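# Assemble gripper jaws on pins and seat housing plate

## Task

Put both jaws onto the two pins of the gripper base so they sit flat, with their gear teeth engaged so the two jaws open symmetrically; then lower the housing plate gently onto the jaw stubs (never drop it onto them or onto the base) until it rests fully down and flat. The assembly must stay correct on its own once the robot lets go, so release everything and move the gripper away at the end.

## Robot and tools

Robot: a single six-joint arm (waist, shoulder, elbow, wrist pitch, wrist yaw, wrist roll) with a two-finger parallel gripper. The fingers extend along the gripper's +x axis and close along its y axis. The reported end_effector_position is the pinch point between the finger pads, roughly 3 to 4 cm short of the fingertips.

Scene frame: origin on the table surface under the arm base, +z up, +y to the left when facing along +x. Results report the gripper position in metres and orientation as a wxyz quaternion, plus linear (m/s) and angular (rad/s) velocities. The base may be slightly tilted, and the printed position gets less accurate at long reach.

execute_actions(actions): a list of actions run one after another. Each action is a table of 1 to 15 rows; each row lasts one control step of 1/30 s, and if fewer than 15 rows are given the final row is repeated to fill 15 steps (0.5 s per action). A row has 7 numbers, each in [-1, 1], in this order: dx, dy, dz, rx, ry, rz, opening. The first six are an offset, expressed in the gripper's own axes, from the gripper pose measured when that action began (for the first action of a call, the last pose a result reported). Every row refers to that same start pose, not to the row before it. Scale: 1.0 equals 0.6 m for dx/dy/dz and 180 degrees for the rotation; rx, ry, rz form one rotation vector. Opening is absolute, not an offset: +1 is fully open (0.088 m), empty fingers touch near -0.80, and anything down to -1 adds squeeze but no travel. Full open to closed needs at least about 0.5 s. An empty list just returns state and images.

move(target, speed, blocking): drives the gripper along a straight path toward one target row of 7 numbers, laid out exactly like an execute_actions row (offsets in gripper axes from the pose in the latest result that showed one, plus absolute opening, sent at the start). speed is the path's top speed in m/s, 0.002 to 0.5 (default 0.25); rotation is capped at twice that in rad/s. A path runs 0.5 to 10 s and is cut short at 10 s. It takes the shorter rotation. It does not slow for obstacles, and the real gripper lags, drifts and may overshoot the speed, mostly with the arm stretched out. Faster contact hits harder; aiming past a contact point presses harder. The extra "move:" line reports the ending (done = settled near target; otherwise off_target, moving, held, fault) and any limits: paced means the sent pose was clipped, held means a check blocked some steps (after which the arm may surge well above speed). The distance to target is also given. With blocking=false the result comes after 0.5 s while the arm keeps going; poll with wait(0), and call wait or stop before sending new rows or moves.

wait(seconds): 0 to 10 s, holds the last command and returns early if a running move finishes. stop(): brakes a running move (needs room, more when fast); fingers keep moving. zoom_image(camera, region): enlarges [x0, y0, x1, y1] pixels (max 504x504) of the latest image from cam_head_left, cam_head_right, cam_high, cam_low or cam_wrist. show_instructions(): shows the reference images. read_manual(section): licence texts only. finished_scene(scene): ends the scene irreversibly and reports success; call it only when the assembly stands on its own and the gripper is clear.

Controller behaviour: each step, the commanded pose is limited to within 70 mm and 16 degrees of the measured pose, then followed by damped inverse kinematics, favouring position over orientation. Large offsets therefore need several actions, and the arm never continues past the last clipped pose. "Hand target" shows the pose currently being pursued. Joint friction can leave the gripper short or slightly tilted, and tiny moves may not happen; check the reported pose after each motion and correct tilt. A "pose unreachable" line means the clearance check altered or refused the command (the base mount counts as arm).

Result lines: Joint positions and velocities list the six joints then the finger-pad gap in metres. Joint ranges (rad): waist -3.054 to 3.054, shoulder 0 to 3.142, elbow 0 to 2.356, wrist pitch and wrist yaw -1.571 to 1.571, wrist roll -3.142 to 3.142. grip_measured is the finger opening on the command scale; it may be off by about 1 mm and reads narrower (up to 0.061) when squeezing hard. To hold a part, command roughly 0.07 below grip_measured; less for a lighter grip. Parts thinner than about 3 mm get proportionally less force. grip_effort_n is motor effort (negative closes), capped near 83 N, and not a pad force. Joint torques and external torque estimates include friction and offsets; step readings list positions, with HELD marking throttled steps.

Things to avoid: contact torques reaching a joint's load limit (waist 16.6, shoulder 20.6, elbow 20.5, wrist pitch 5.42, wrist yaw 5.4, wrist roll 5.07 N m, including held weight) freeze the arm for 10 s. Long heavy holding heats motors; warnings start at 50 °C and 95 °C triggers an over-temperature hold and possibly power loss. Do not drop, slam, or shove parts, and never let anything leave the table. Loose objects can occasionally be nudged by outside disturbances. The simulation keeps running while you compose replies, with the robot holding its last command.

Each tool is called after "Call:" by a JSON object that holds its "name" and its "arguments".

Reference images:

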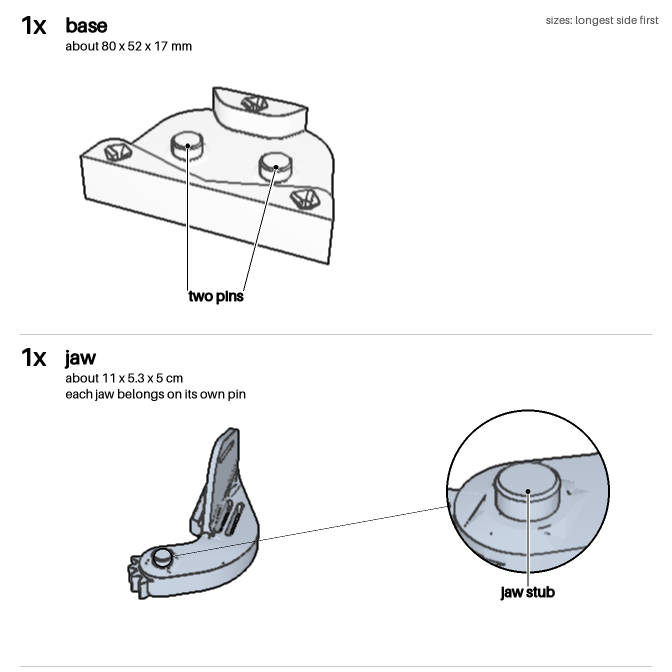

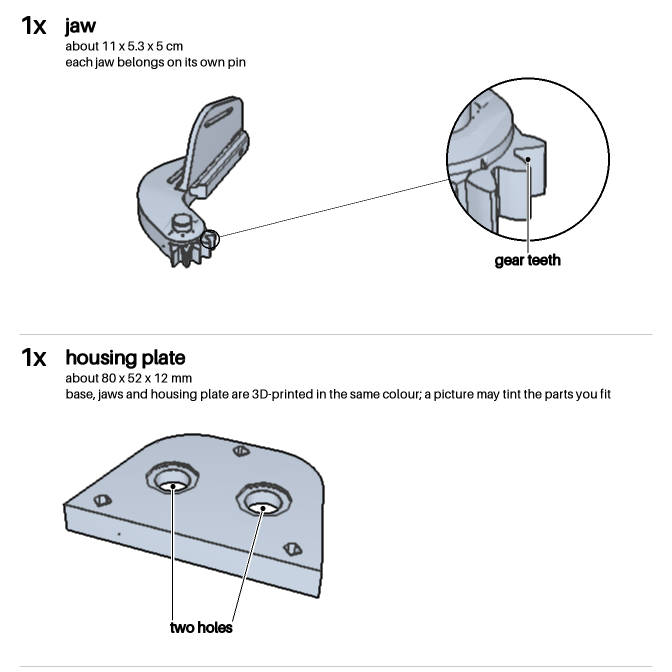

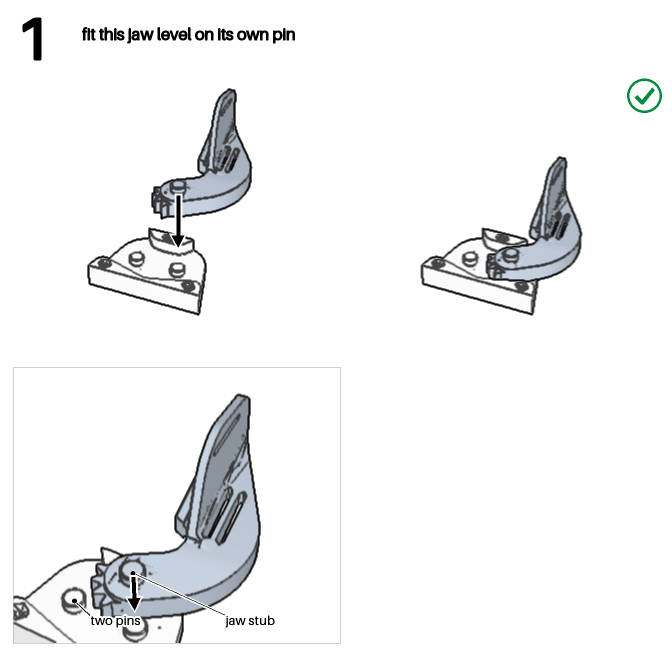

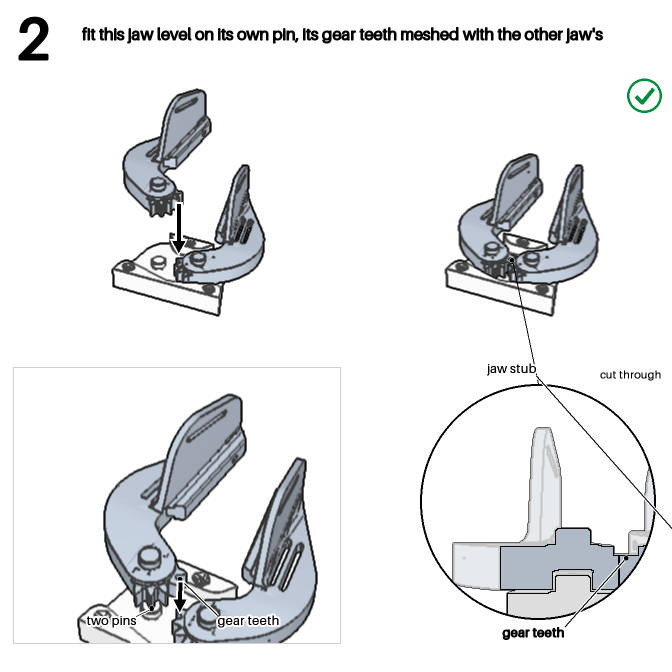

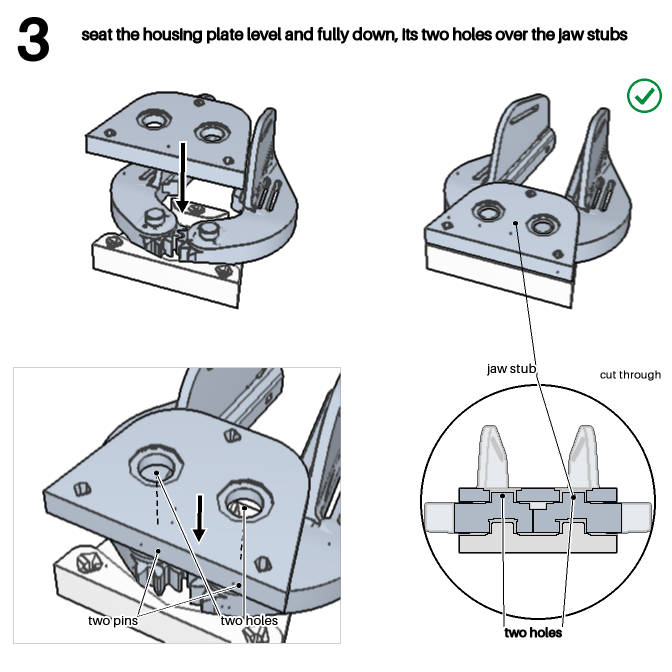

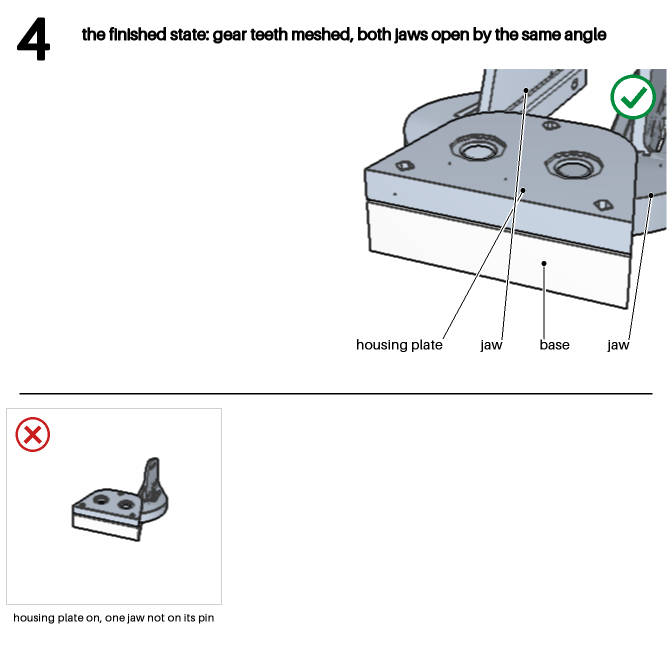

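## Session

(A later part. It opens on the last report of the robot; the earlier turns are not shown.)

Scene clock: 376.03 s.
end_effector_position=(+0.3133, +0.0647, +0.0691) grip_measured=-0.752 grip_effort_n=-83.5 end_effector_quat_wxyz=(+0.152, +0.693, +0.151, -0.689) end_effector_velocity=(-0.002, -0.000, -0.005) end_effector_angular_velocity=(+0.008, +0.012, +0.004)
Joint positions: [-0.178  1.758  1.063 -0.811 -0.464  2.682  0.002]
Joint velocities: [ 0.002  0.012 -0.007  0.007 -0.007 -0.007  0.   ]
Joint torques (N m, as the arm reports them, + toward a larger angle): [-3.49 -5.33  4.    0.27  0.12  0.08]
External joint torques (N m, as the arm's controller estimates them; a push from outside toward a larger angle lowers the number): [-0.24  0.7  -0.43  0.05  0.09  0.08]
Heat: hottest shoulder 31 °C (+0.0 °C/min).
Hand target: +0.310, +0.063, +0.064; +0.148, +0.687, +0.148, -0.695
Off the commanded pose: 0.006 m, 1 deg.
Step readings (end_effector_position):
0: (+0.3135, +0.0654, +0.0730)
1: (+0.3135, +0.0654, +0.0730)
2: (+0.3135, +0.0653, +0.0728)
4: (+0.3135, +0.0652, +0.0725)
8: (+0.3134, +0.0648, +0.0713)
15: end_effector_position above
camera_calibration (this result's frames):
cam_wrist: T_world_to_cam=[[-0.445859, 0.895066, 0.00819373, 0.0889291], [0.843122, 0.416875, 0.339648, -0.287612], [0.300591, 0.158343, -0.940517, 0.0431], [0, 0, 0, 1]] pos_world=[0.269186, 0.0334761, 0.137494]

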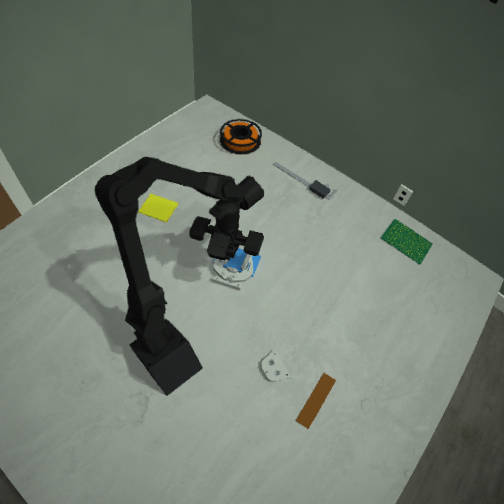

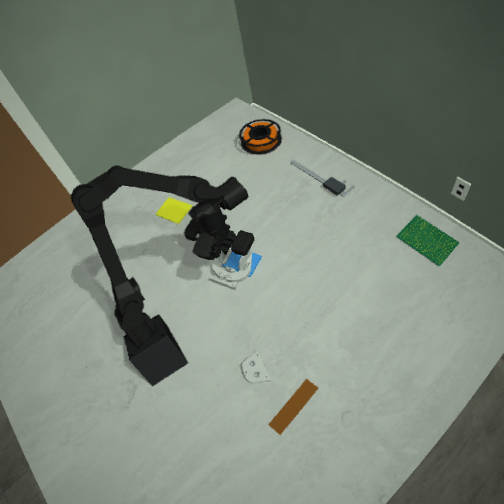

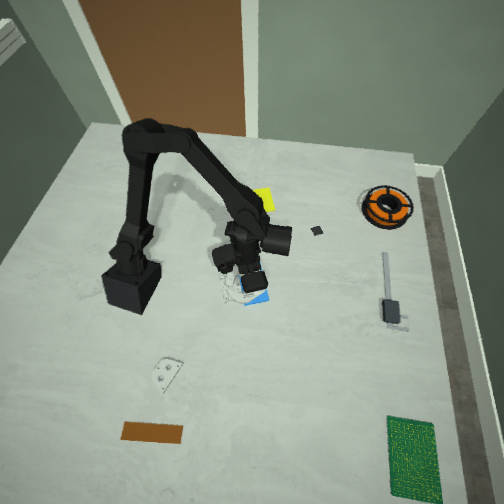

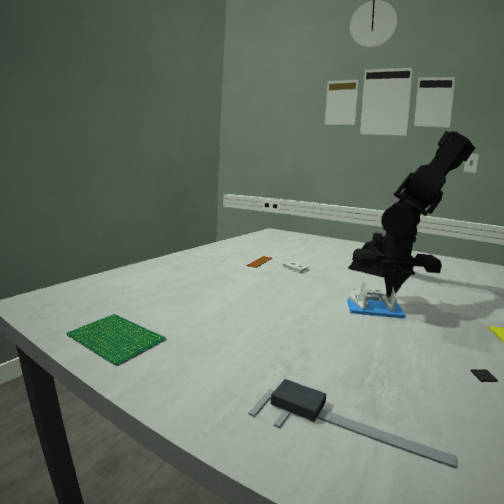

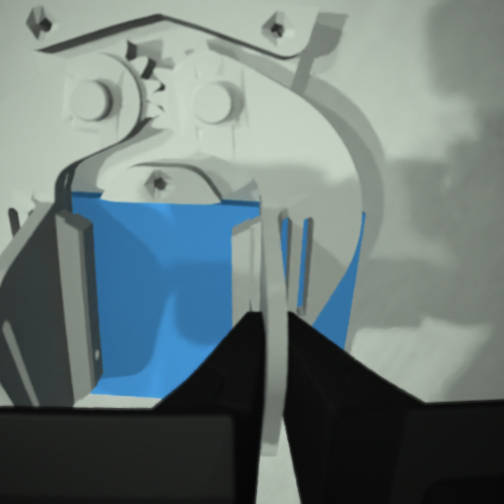

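Call:
{"name": "execute_actions", "arguments": {"actions": [[[0.0092,0.0008,0.0065,0.0031,-0.0053,-0.0014,-0.85],[0.0097,0.0008,0.0065,0.0031,-0.0053,-0.0014,-0.85],[0.0102,0.0008,0.0065,0.0031,-0.0053,-0.0014,-0.85],[0.0107,0.0008,0.0065,0.0031,-0.0053,-0.0014,-0.85],[0.0112,0.0008,0.0065,0.0031,-0.0053,-0.0014,-0.85],[0.0117,0.0008,0.0065,0.0031,-0.0053,-0.0014,-0.85],[0.0122,0.0008,0.0065,0.0031,-0.0053,-0.0014,-0.85],[0.0127,0.0008,0.0065,0.0031,-0.0053,-0.0014,-0.85],[0.0132,0.0008,0.0065,0.0031,-0.0053,-0.0014,-0.85],[0.0137,0.0008,0.0065,0.0031,-0.0053,-0.0014,-0.85],[0.0142,0.0008,0.0065,0.0031,-0.0053,-0.0014,-0.85],[0.0147,0.0008,0.0065,0.0031,-0.0053,-0.0014,-0.85]]]}}

Call:
{"name": "zoom_image", "arguments": {"camera": "cam_low", "region": [335, 260, 425, 330]}}

Scene clock: 382.37 s.
end_effector_position=(+0.3139, +0.0644, +0.0675) grip_measured=-0.752 grip_effort_n=-83.5 end_effector_quat_wxyz=(+0.151, +0.694, +0.149, -0.688) end_effector_velocity=(-0.008, -0.000, -0.002) end_effector_angular_velocity=(+0.008, +0.027, -0.024)
Joint positions: [-0.177  1.76   1.058 -0.799 -0.464  2.689  0.002]
Joint velocities: [-0.002 -0.002 -0.012 -0.022 -0.007  0.007 -0.   ]
Joint torques (N m, as the arm reports them, + toward a larger angle): [-3.03 -4.63  3.68  0.56  0.12  0.08]
External joint torques (N m, as the arm's controller estimates them; a push from outside toward a larger angle lowers the number): [ 0.19  1.35 -0.6   0.37  0.09  0.08]
Heat: hottest shoulder 31 °C (+0.0 °C/min).
Hand target: +0.310, +0.063, +0.061; +0.148, +0.687, +0.147, -0.695
Off the commanded pose: 0.008 m, 1 deg.
Step readings (end_effector_position):
0: (+0.3133, +0.0648, +0.0688)
1: (+0.3134, +0.0648, +0.0688)
2: (+0.3134, +0.0647, +0.0688)
4: (+0.3134, +0.0647, +0.0683)
8: (+0.3134, +0.0646, +0.0679)
15: end_effector_position above
camera_calibration (this result's frames):
cam_wrist: T_world_to_cam=[[-0.443096, 0.896454, 0.00605111, 0.0886672], [0.843022, 0.414371, 0.342943, -0.287441], [0.304925, 0.157058, -0.939337, 0.040165], [0, 0, 0, 1]] pos_world=[0.26936, 0.0333131, 0.135768]

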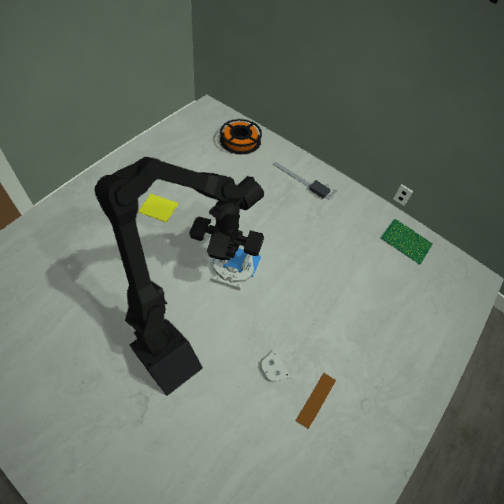

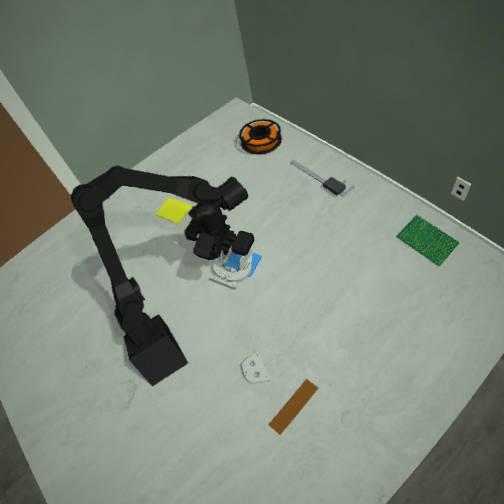

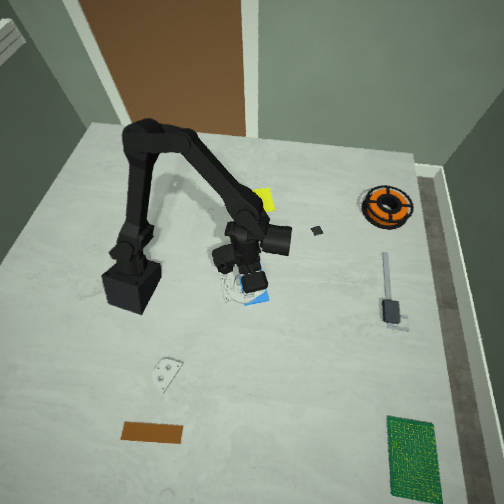

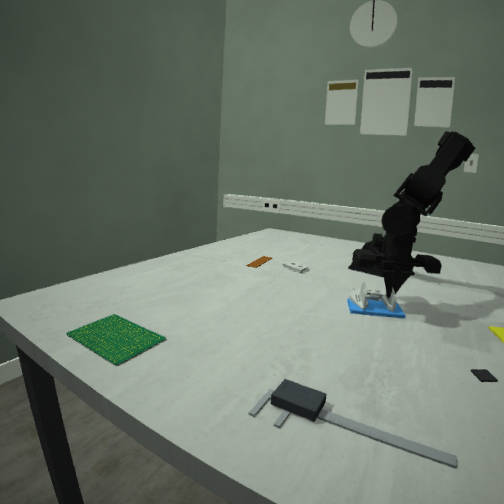

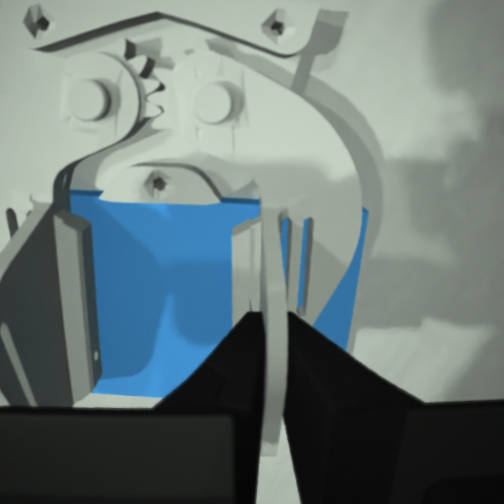

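Region (335, 260, 425, 330) of cam_low's 504x504 image, scaled by 5.600, with more detail than that image has.

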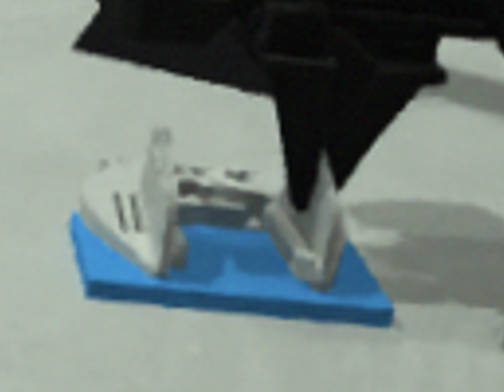

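Call:
{"name": "execute_actions", "arguments": {"actions": [[[0.006,0,0.003,0,-0.002,0,-0.8],[0.003,0,0.001,0,-0.001,0,-0.76],[0,0,0,0,0,0,-0.745],[0,0,0,0,0,0,-0.73],[0,0,0,0,0,0,-0.715],[0,0,0,0,0,0,-0.70],[0,0,0,0,0,0,-0.685],[0,0,0,0,0,0,-0.67],[0,0,0,0,0,0,-0.65],[0,0,0,0,0,0,-0.62],[0,0,0,0,0,0,-0.58],[0,0,0,0,0,0,-0.53],[0,0,0,0,0,0,-0.48],[0,0,0,0,0,0,-0.44],[0,0,0,0,0,0,-0.4]]]}}

Call:
{"name": "zoom_image", "arguments": {"camera": "cam_wrist", "region": [30, 10, 282, 220]}}

Scene clock: 385.90 s.
end_effector_position=(+0.3139, +0.0644, +0.0674) grip_measured=-0.504 grip_effort_n=14.2 end_effector_quat_wxyz=(+0.151, +0.694, +0.149, -0.687) end_effector_velocity=(-0.002, +0.001, +0.000) end_effector_angular_velocity=(+0.007, +0.005, +0.002)
Joint positions: [-0.177  1.76   1.057 -0.798 -0.464  2.689  0.014]
Joint velocities: [-0.002 -0.002 -0.002 -0.007 -0.007 -0.007  0.058]
Joint torques (N m, as the arm reports them, + toward a larger angle): [-3.62 -6.74  4.87  0.1   0.02 -0.03]
External joint torques (N m, as the arm's controller estimates them; a push from outside toward a larger angle lowers the number): [-0.39 -0.71  0.48 -0.12 -0.02 -0.03]
Heat: hottest shoulder 31 °C (+0.0 °C/min).
Hand target: +0.314, +0.064, +0.067; +0.151, +0.694, +0.149, -0.688
Off the commanded pose: 0.000 m, 0 deg.
Step readings (end_effector_position):
0: (+0.3139, +0.0644, +0.0674)
1: (+0.3139, +0.0644, +0.0674)
2: (+0.3139, +0.0644, +0.0674)
4: (+0.3139, +0.0644, +0.0674)
8: (+0.3139, +0.0644, +0.0674)
15: end_effector_position above
camera_calibration (this result's frames):
cam_wrist: T_world_to_cam=[[-0.442909, 0.896547, 0.0058943, 0.0886599], [0.842992, 0.414196, 0.343228, -0.287422], [0.305279, 0.156988, -0.939234, 0.0399795], [0, 0, 0, 1]] pos_world=[0.269358, 0.0332851, 0.135679]

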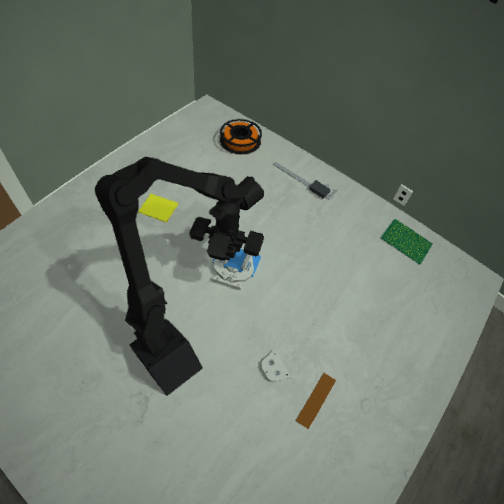

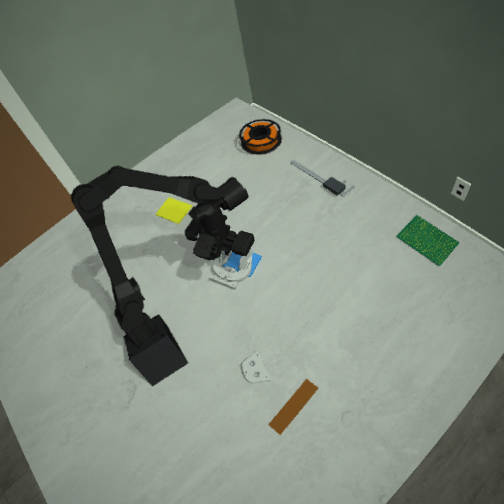

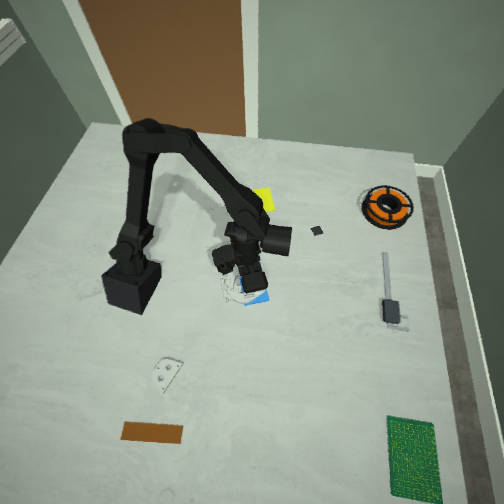

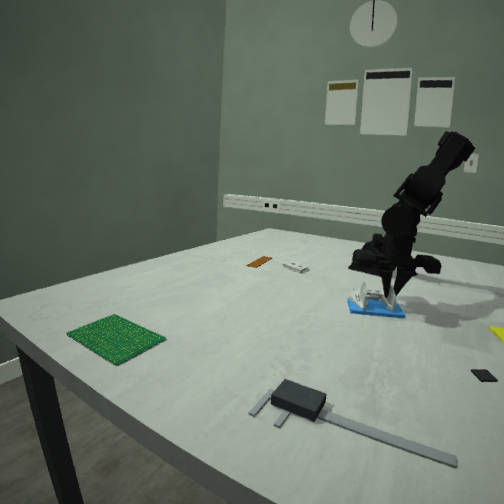

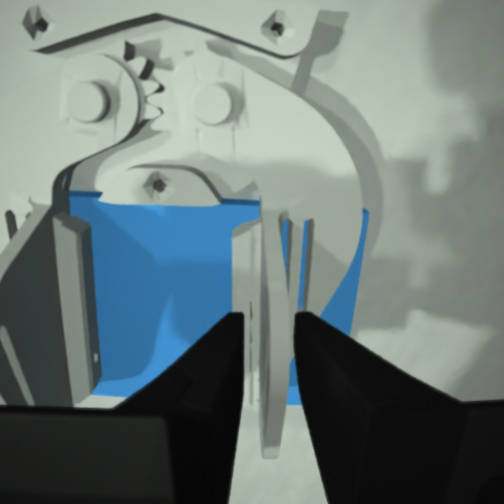

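Region (30, 10, 282, 220) of cam_wrist's 504x504 image, scaled by 2.000, with more detail than that image has.

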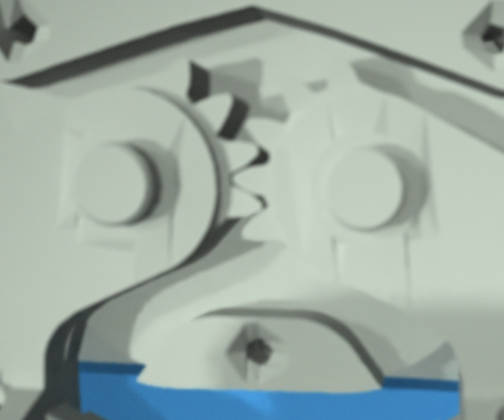

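Call:
{"name": "zoom_image", "arguments": {"camera": "cam_high", "region": [130, 250, 290, 410]}}

Call:
{"name": "zoom_image", "arguments": {"camera": "cam_head_left", "region": [190, 240, 340, 390]}}

Region (130, 250, 290, 410) of cam_high's 504x504 image, scaled by 3.150, with more detail than that image has.

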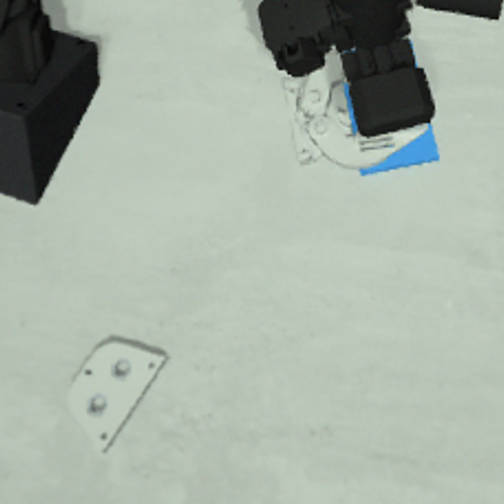

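Region (190, 240, 340, 390) of cam_head_left's 504x504 image, scaled by 3.360, with more detail than that image has.

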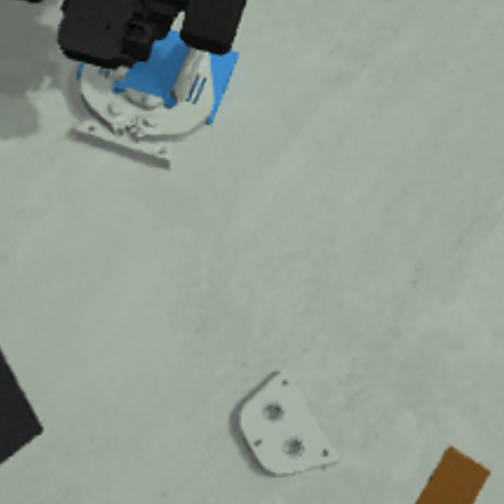

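Call:
{"name": "execute_actions", "arguments": {"actions": [[[-0.003,0,-0.001,0,0,0,-0.4],[-0.007,0,-0.002,0,0,0,-0.4],[-0.011,0,-0.003,0,0,0,-0.4],[-0.016,0,-0.004,0,0,0,-0.4],[-0.022,0,-0.005,0,0,0,-0.4],[-0.029,0,-0.005,0,0,0,-0.4],[-0.036,0,-0.005,0,0,0,-0.4],[-0.043,0,-0.005,0,0,0,-0.4],[-0.050,0,-0.005,0,0,0,-0.4],[-0.057,0,-0.005,0,0,0,-0.4],[-0.063,0,-0.005,0,0,0,-0.4],[-0.068,0,-0.005,0,0,0,-0.4],[-0.072,0,-0.005,0,0,0,-0.4],[-0.075,0,-0.005,0,0,0,-0.4],[-0.077,0,-0.005,0,0,0,-0.4]]]}}

Scene clock: 408.13 s.
end_effector_position=(+0.3137, +0.0641, +0.1028) grip_measured=-0.403 grip_effort_n=13.7 end_effector_quat_wxyz=(+0.148, +0.690, +0.147, -0.693) end_effector_velocity=(+0.010, +0.001, +0.082) end_effector_angular_velocity=(-0.000, -0.047, +0.014)
Joint positions: [-0.229  1.724  1.151 -0.97  -0.464  2.632  0.019]
Joint velocities: [-0.12  -0.09   0.203 -0.3   -0.007 -0.125 -0.   ]
Joint torques (N m, as the arm reports them, + toward a larger angle): [-3.68 -7.64  5.81 -0.01 -0.07 -0.12]
External joint torques (N m, as the arm's controller estimates them; a push from outside toward a larger angle lowers the number): [-0.62 -2.16  1.46 -0.17 -0.1  -0.12]
Heat: hottest shoulder 33 °C (+2.0 °C/min).
Hand target: +0.316, +0.066, +0.113; +0.151, +0.695, +0.149, -0.687
Off the commanded pose: 0.011 m, 1 deg.
Step readings (end_effector_position):
0: (+0.3139, +0.0644, +0.0674)
1: (+0.3139, +0.0644, +0.0674)
2: (+0.3133, +0.0644, +0.0675)
4: (+0.3115, +0.0647, +0.0684)
8: (+0.3115, +0.0642, +0.0766)
15: end_effector_position above
camera_calibration (this result's frames):
cam_wrist: T_world_to_cam=[[-0.435065, 0.900338, 0.0105179, 0.0854786], [0.851283, 0.407499, 0.330548, -0.300168], [0.293319, 0.152764, -0.943731, 0.0777846], [0, 0, 0, 1]] pos_world=[0.269901, 0.0334761, 0.171729]

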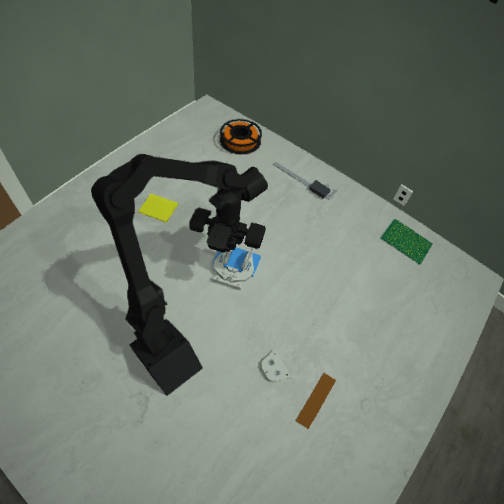

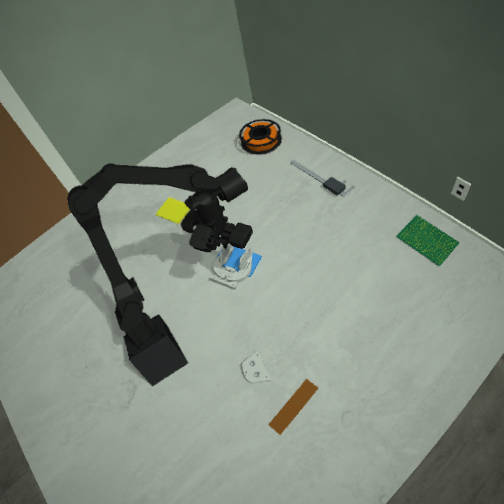

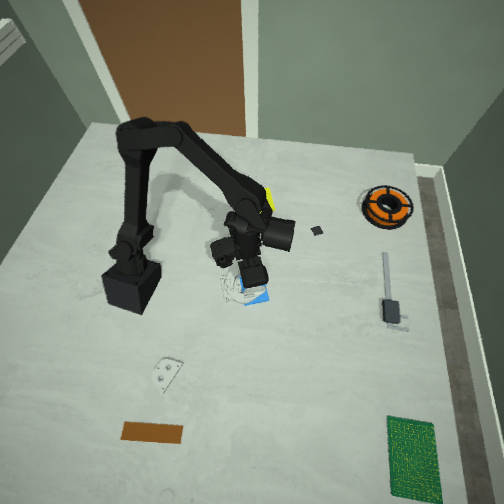

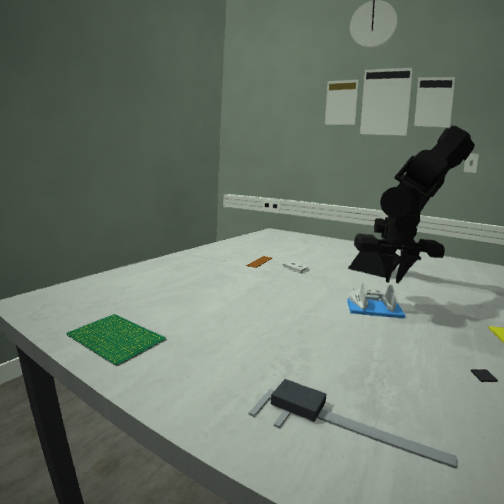

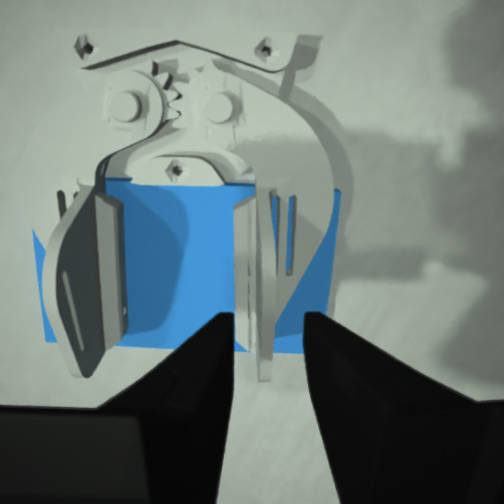

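Call:
{"name": "execute_actions", "arguments": {"actions": []}}

Scene clock: 414.30 s.
end_effector_position=(+0.3133, +0.0642, +0.1082) grip_measured=-0.403 grip_effort_n=13.7 end_effector_quat_wxyz=(+0.148, +0.689, +0.147, -0.694) end_effector_velocity=(-0.005, -0.003, +0.001) end_effector_angular_velocity=(-0.006, +0.017, -0.024)
Joint positions: [-0.237  1.719  1.166 -0.996 -0.464  2.622  0.019]
Joint velocities: [-0.007 -0.002 -0.002 -0.022  0.007  0.007 -0.   ]
Joint torques (N m, as the arm reports them, + toward a larger angle): [-3.9  -7.81  6.12  0.01 -0.08 -0.12]
External joint torques (N m, as the arm's controller estimates them; a push from outside toward a larger angle lowers the number): [-0.66 -1.93  1.41 -0.18 -0.12 -0.12]
Heat: hottest shoulder 33 °C (+2.0 °C/min).
Hand target: +0.316, +0.066, +0.113; +0.151, +0.695, +0.149, -0.687
Off the commanded pose: 0.006 m, 1 deg.
camera_calibration (this result's frames):
cam_wrist: T_world_to_cam=[[-0.435368, 0.90018, 0.0114185, 0.0851223], [0.851814, 0.407806, 0.328797, -0.301661], [0.29132, 0.152874, -0.944331, 0.0836347], [0, 0, 0, 1]] pos_world=[0.269654, 0.0336081, 0.177192]

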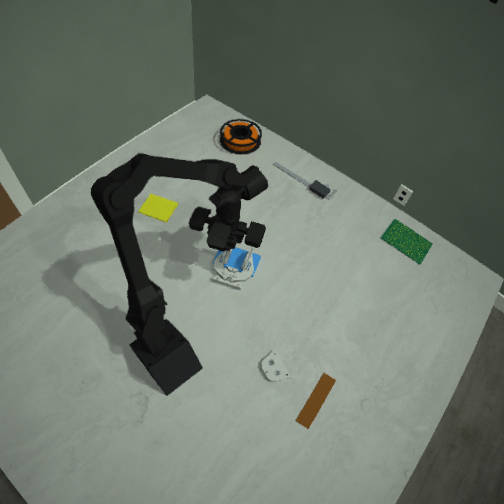

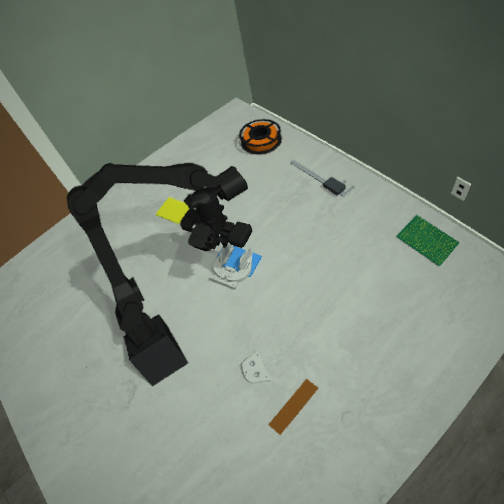

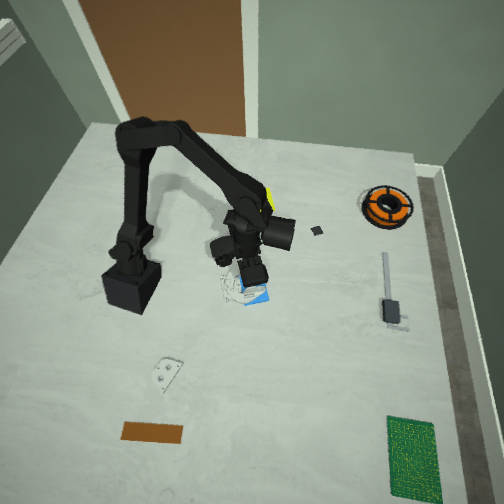

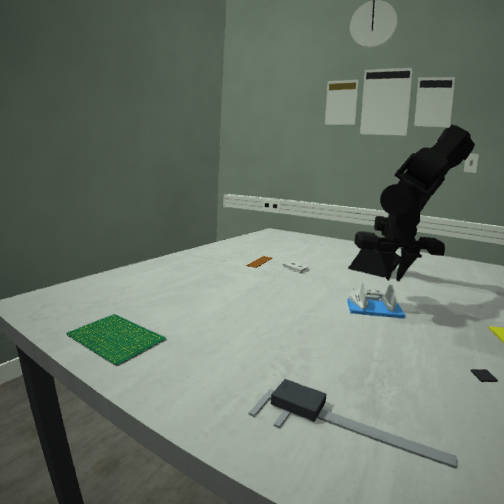

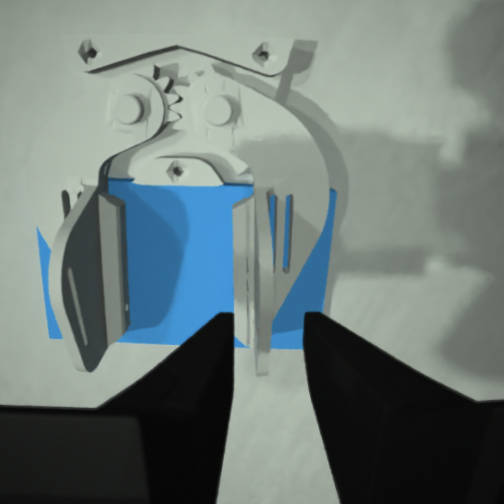

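Call:
{"name": "move", "arguments": {"target": [0.0202,0.346,0.4435,-0.243,0.002,0,0.63], "speed": 0.4}}

Scene clock: 425.23 s.
end_effector_position=(+0.1536, -0.2298, +0.1007) grip_measured=+0.627 grip_effort_n=13.7 end_effector_quat_wxyz=(+0.396, +0.589, +0.391, -0.586) end_effector_velocity=(+0.003, +0.002, +0.001) end_effector_angular_velocity=(+0.011, -0.020, +0.005)
Joint positions: [-1.244  2.197  1.138 -0.894 -0.271  0.799  0.07 ]
Joint velocities: [-0.002 -0.002  0.002 -0.007 -0.022 -0.007 -0.   ]
Joint torques (N m, as the arm reports them, + toward a larger angle): [-2.51 -5.74  6.48  0.11  0.11 -0.12]
External joint torques (N m, as the arm's controller estimates them; a push from outside toward a larger angle lowers the number): [-0.31  1.04  1.43 -0.2   0.09 -0.12]
Heat: hottest shoulder 34 °C (+3.0 °C/min).
Hand target: +0.154, -0.232, +0.099; +0.395, +0.588, +0.394, -0.586
Off the commanded pose: 0.005 m, 1 deg.
move: done
camera_calibration (this result's frames):
cam_wrist: T_world_to_cam=[[-0.936368, 0.351014, 0.0020727, 0.232054], [0.331432, 0.882156, 0.334594, 0.145099], [0.115619, 0.31399, -0.94236, 0.23182], [0, 0, 0, 1]] pos_world=[0.142394, -0.282244, 0.169428]

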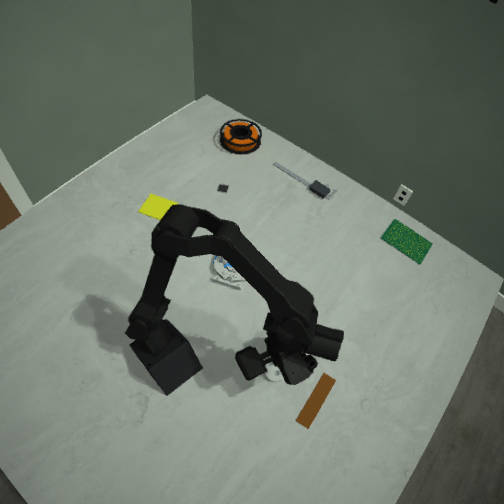

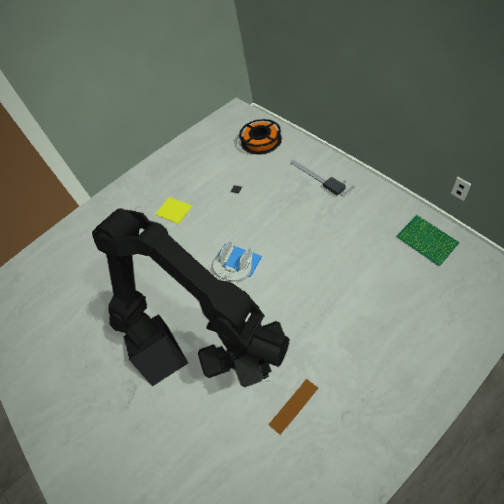

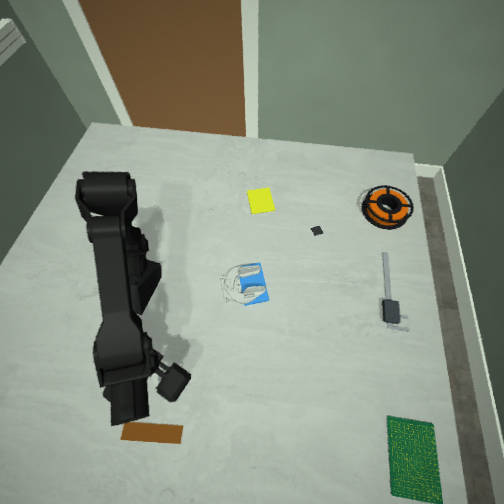

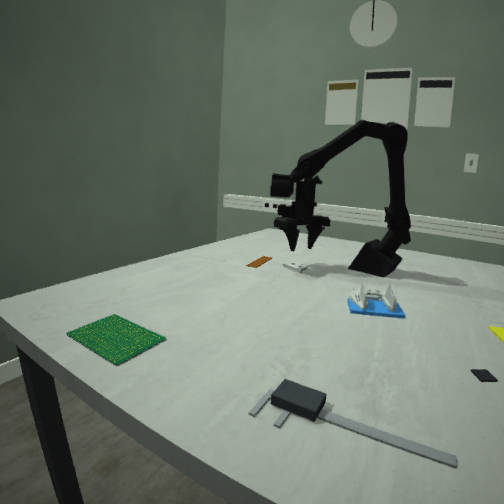

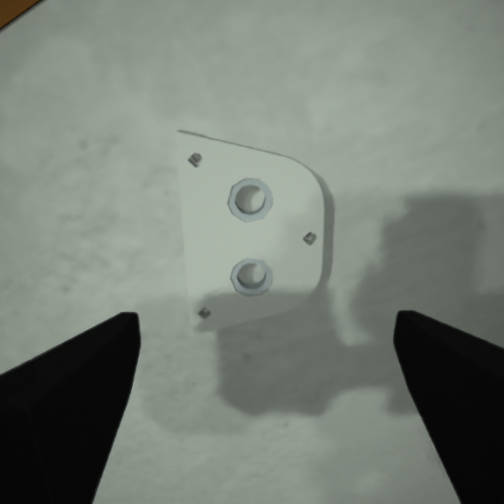

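Call:
{"name": "move", "arguments": {"target": [0.1075,0,0.0097,0,0.0028,-0.0067,0.63], "speed": 0.15}}

Scene clock: 436.40 s.
end_effector_position=(+0.1534, -0.2383, +0.0418) grip_measured=+0.627 grip_effort_n=13.7 end_effector_quat_wxyz=(+0.396, +0.585, +0.395, -0.588) end_effector_velocity=(-0.001, +0.002, -0.001) end_effector_angular_velocity=(+0.014, -0.003, +0.002)
Joint positions: [-1.2    2.339  1.066 -0.675 -0.277  0.834  0.07 ]
Joint velocities: [-0.002  0.002 -0.002 -0.007 -0.007 -0.007 -0.   ]
Joint torques (N m, as the arm reports them, + toward a larger angle): [-2.38 -6.27  4.17  0.4  -0.08  0.08]
External joint torques (N m, as the arm's controller estimates them; a push from outside toward a larger angle lowers the number): [-0.04  0.84 -0.2   0.09 -0.12  0.08]
Heat: hottest shoulder 34 °C (+3.0 °C/min).
Hand target: +0.151, -0.235, +0.036; +0.388, +0.588, +0.399, -0.587
Off the commanded pose: 0.007 m, 1 deg.
move: done
camera_calibration (this result's frames):
cam_wrist: T_world_to_cam=[[-0.938243, 0.34576, 0.0122296, 0.233536], [0.330116, 0.884092, 0.330764, 0.173247], [0.103553, 0.314375, -0.943634, 0.18105], [0, 0, 0, 1]] pos_world=[0.143174, -0.290831, 0.110685]

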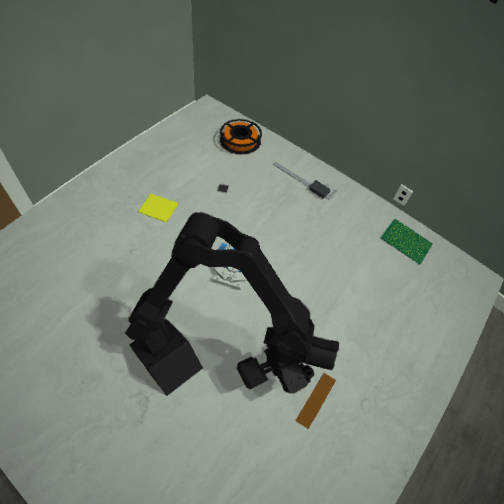

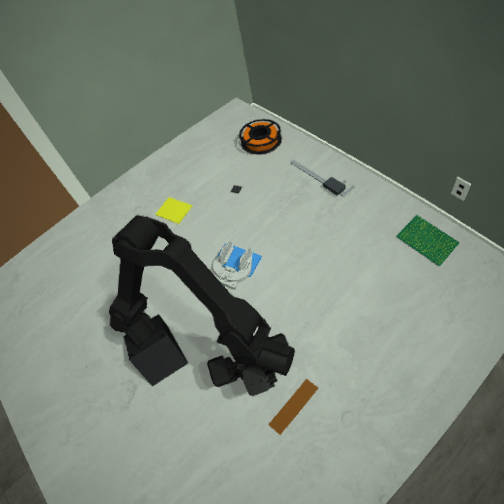

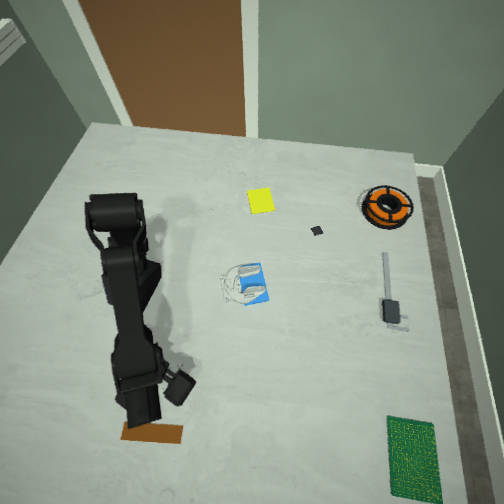

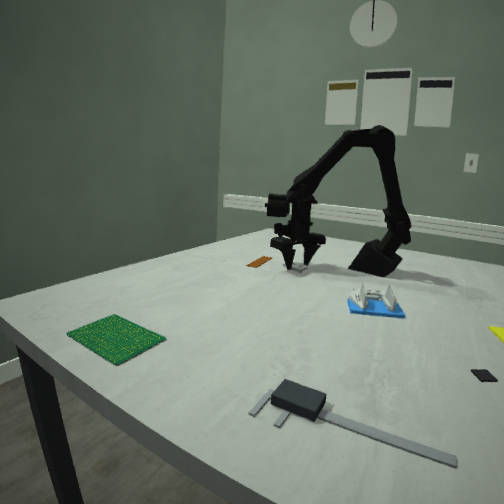

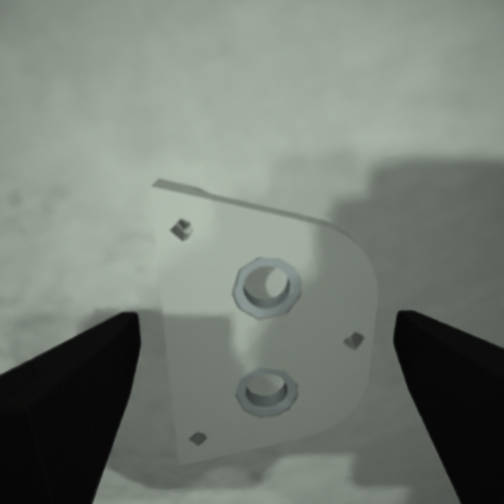

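Call:
{"name": "zoom_image", "arguments": {"camera": "cam_wrist", "region": [100,160,440,480]}}

Call:
{"name": "zoom_image", "arguments": {"camera": "cam_low", "region": [260,230,340,290]}}

Region (100, 160, 440, 480) of cam_wrist's 504x504 image, scaled by 1.482, with more detail than that image has; it fills the top 474 rows of this view, and the rest is white.

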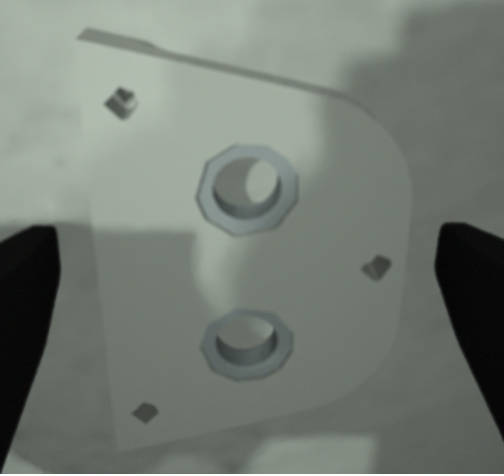

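Region (260, 230, 340, 290) of cam_low's 504x504 image, scaled by 6.300, with more detail than that image has; it fills the top 378 rows of this view, and the rest is white.

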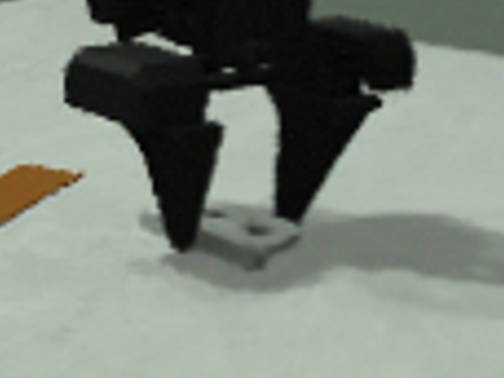

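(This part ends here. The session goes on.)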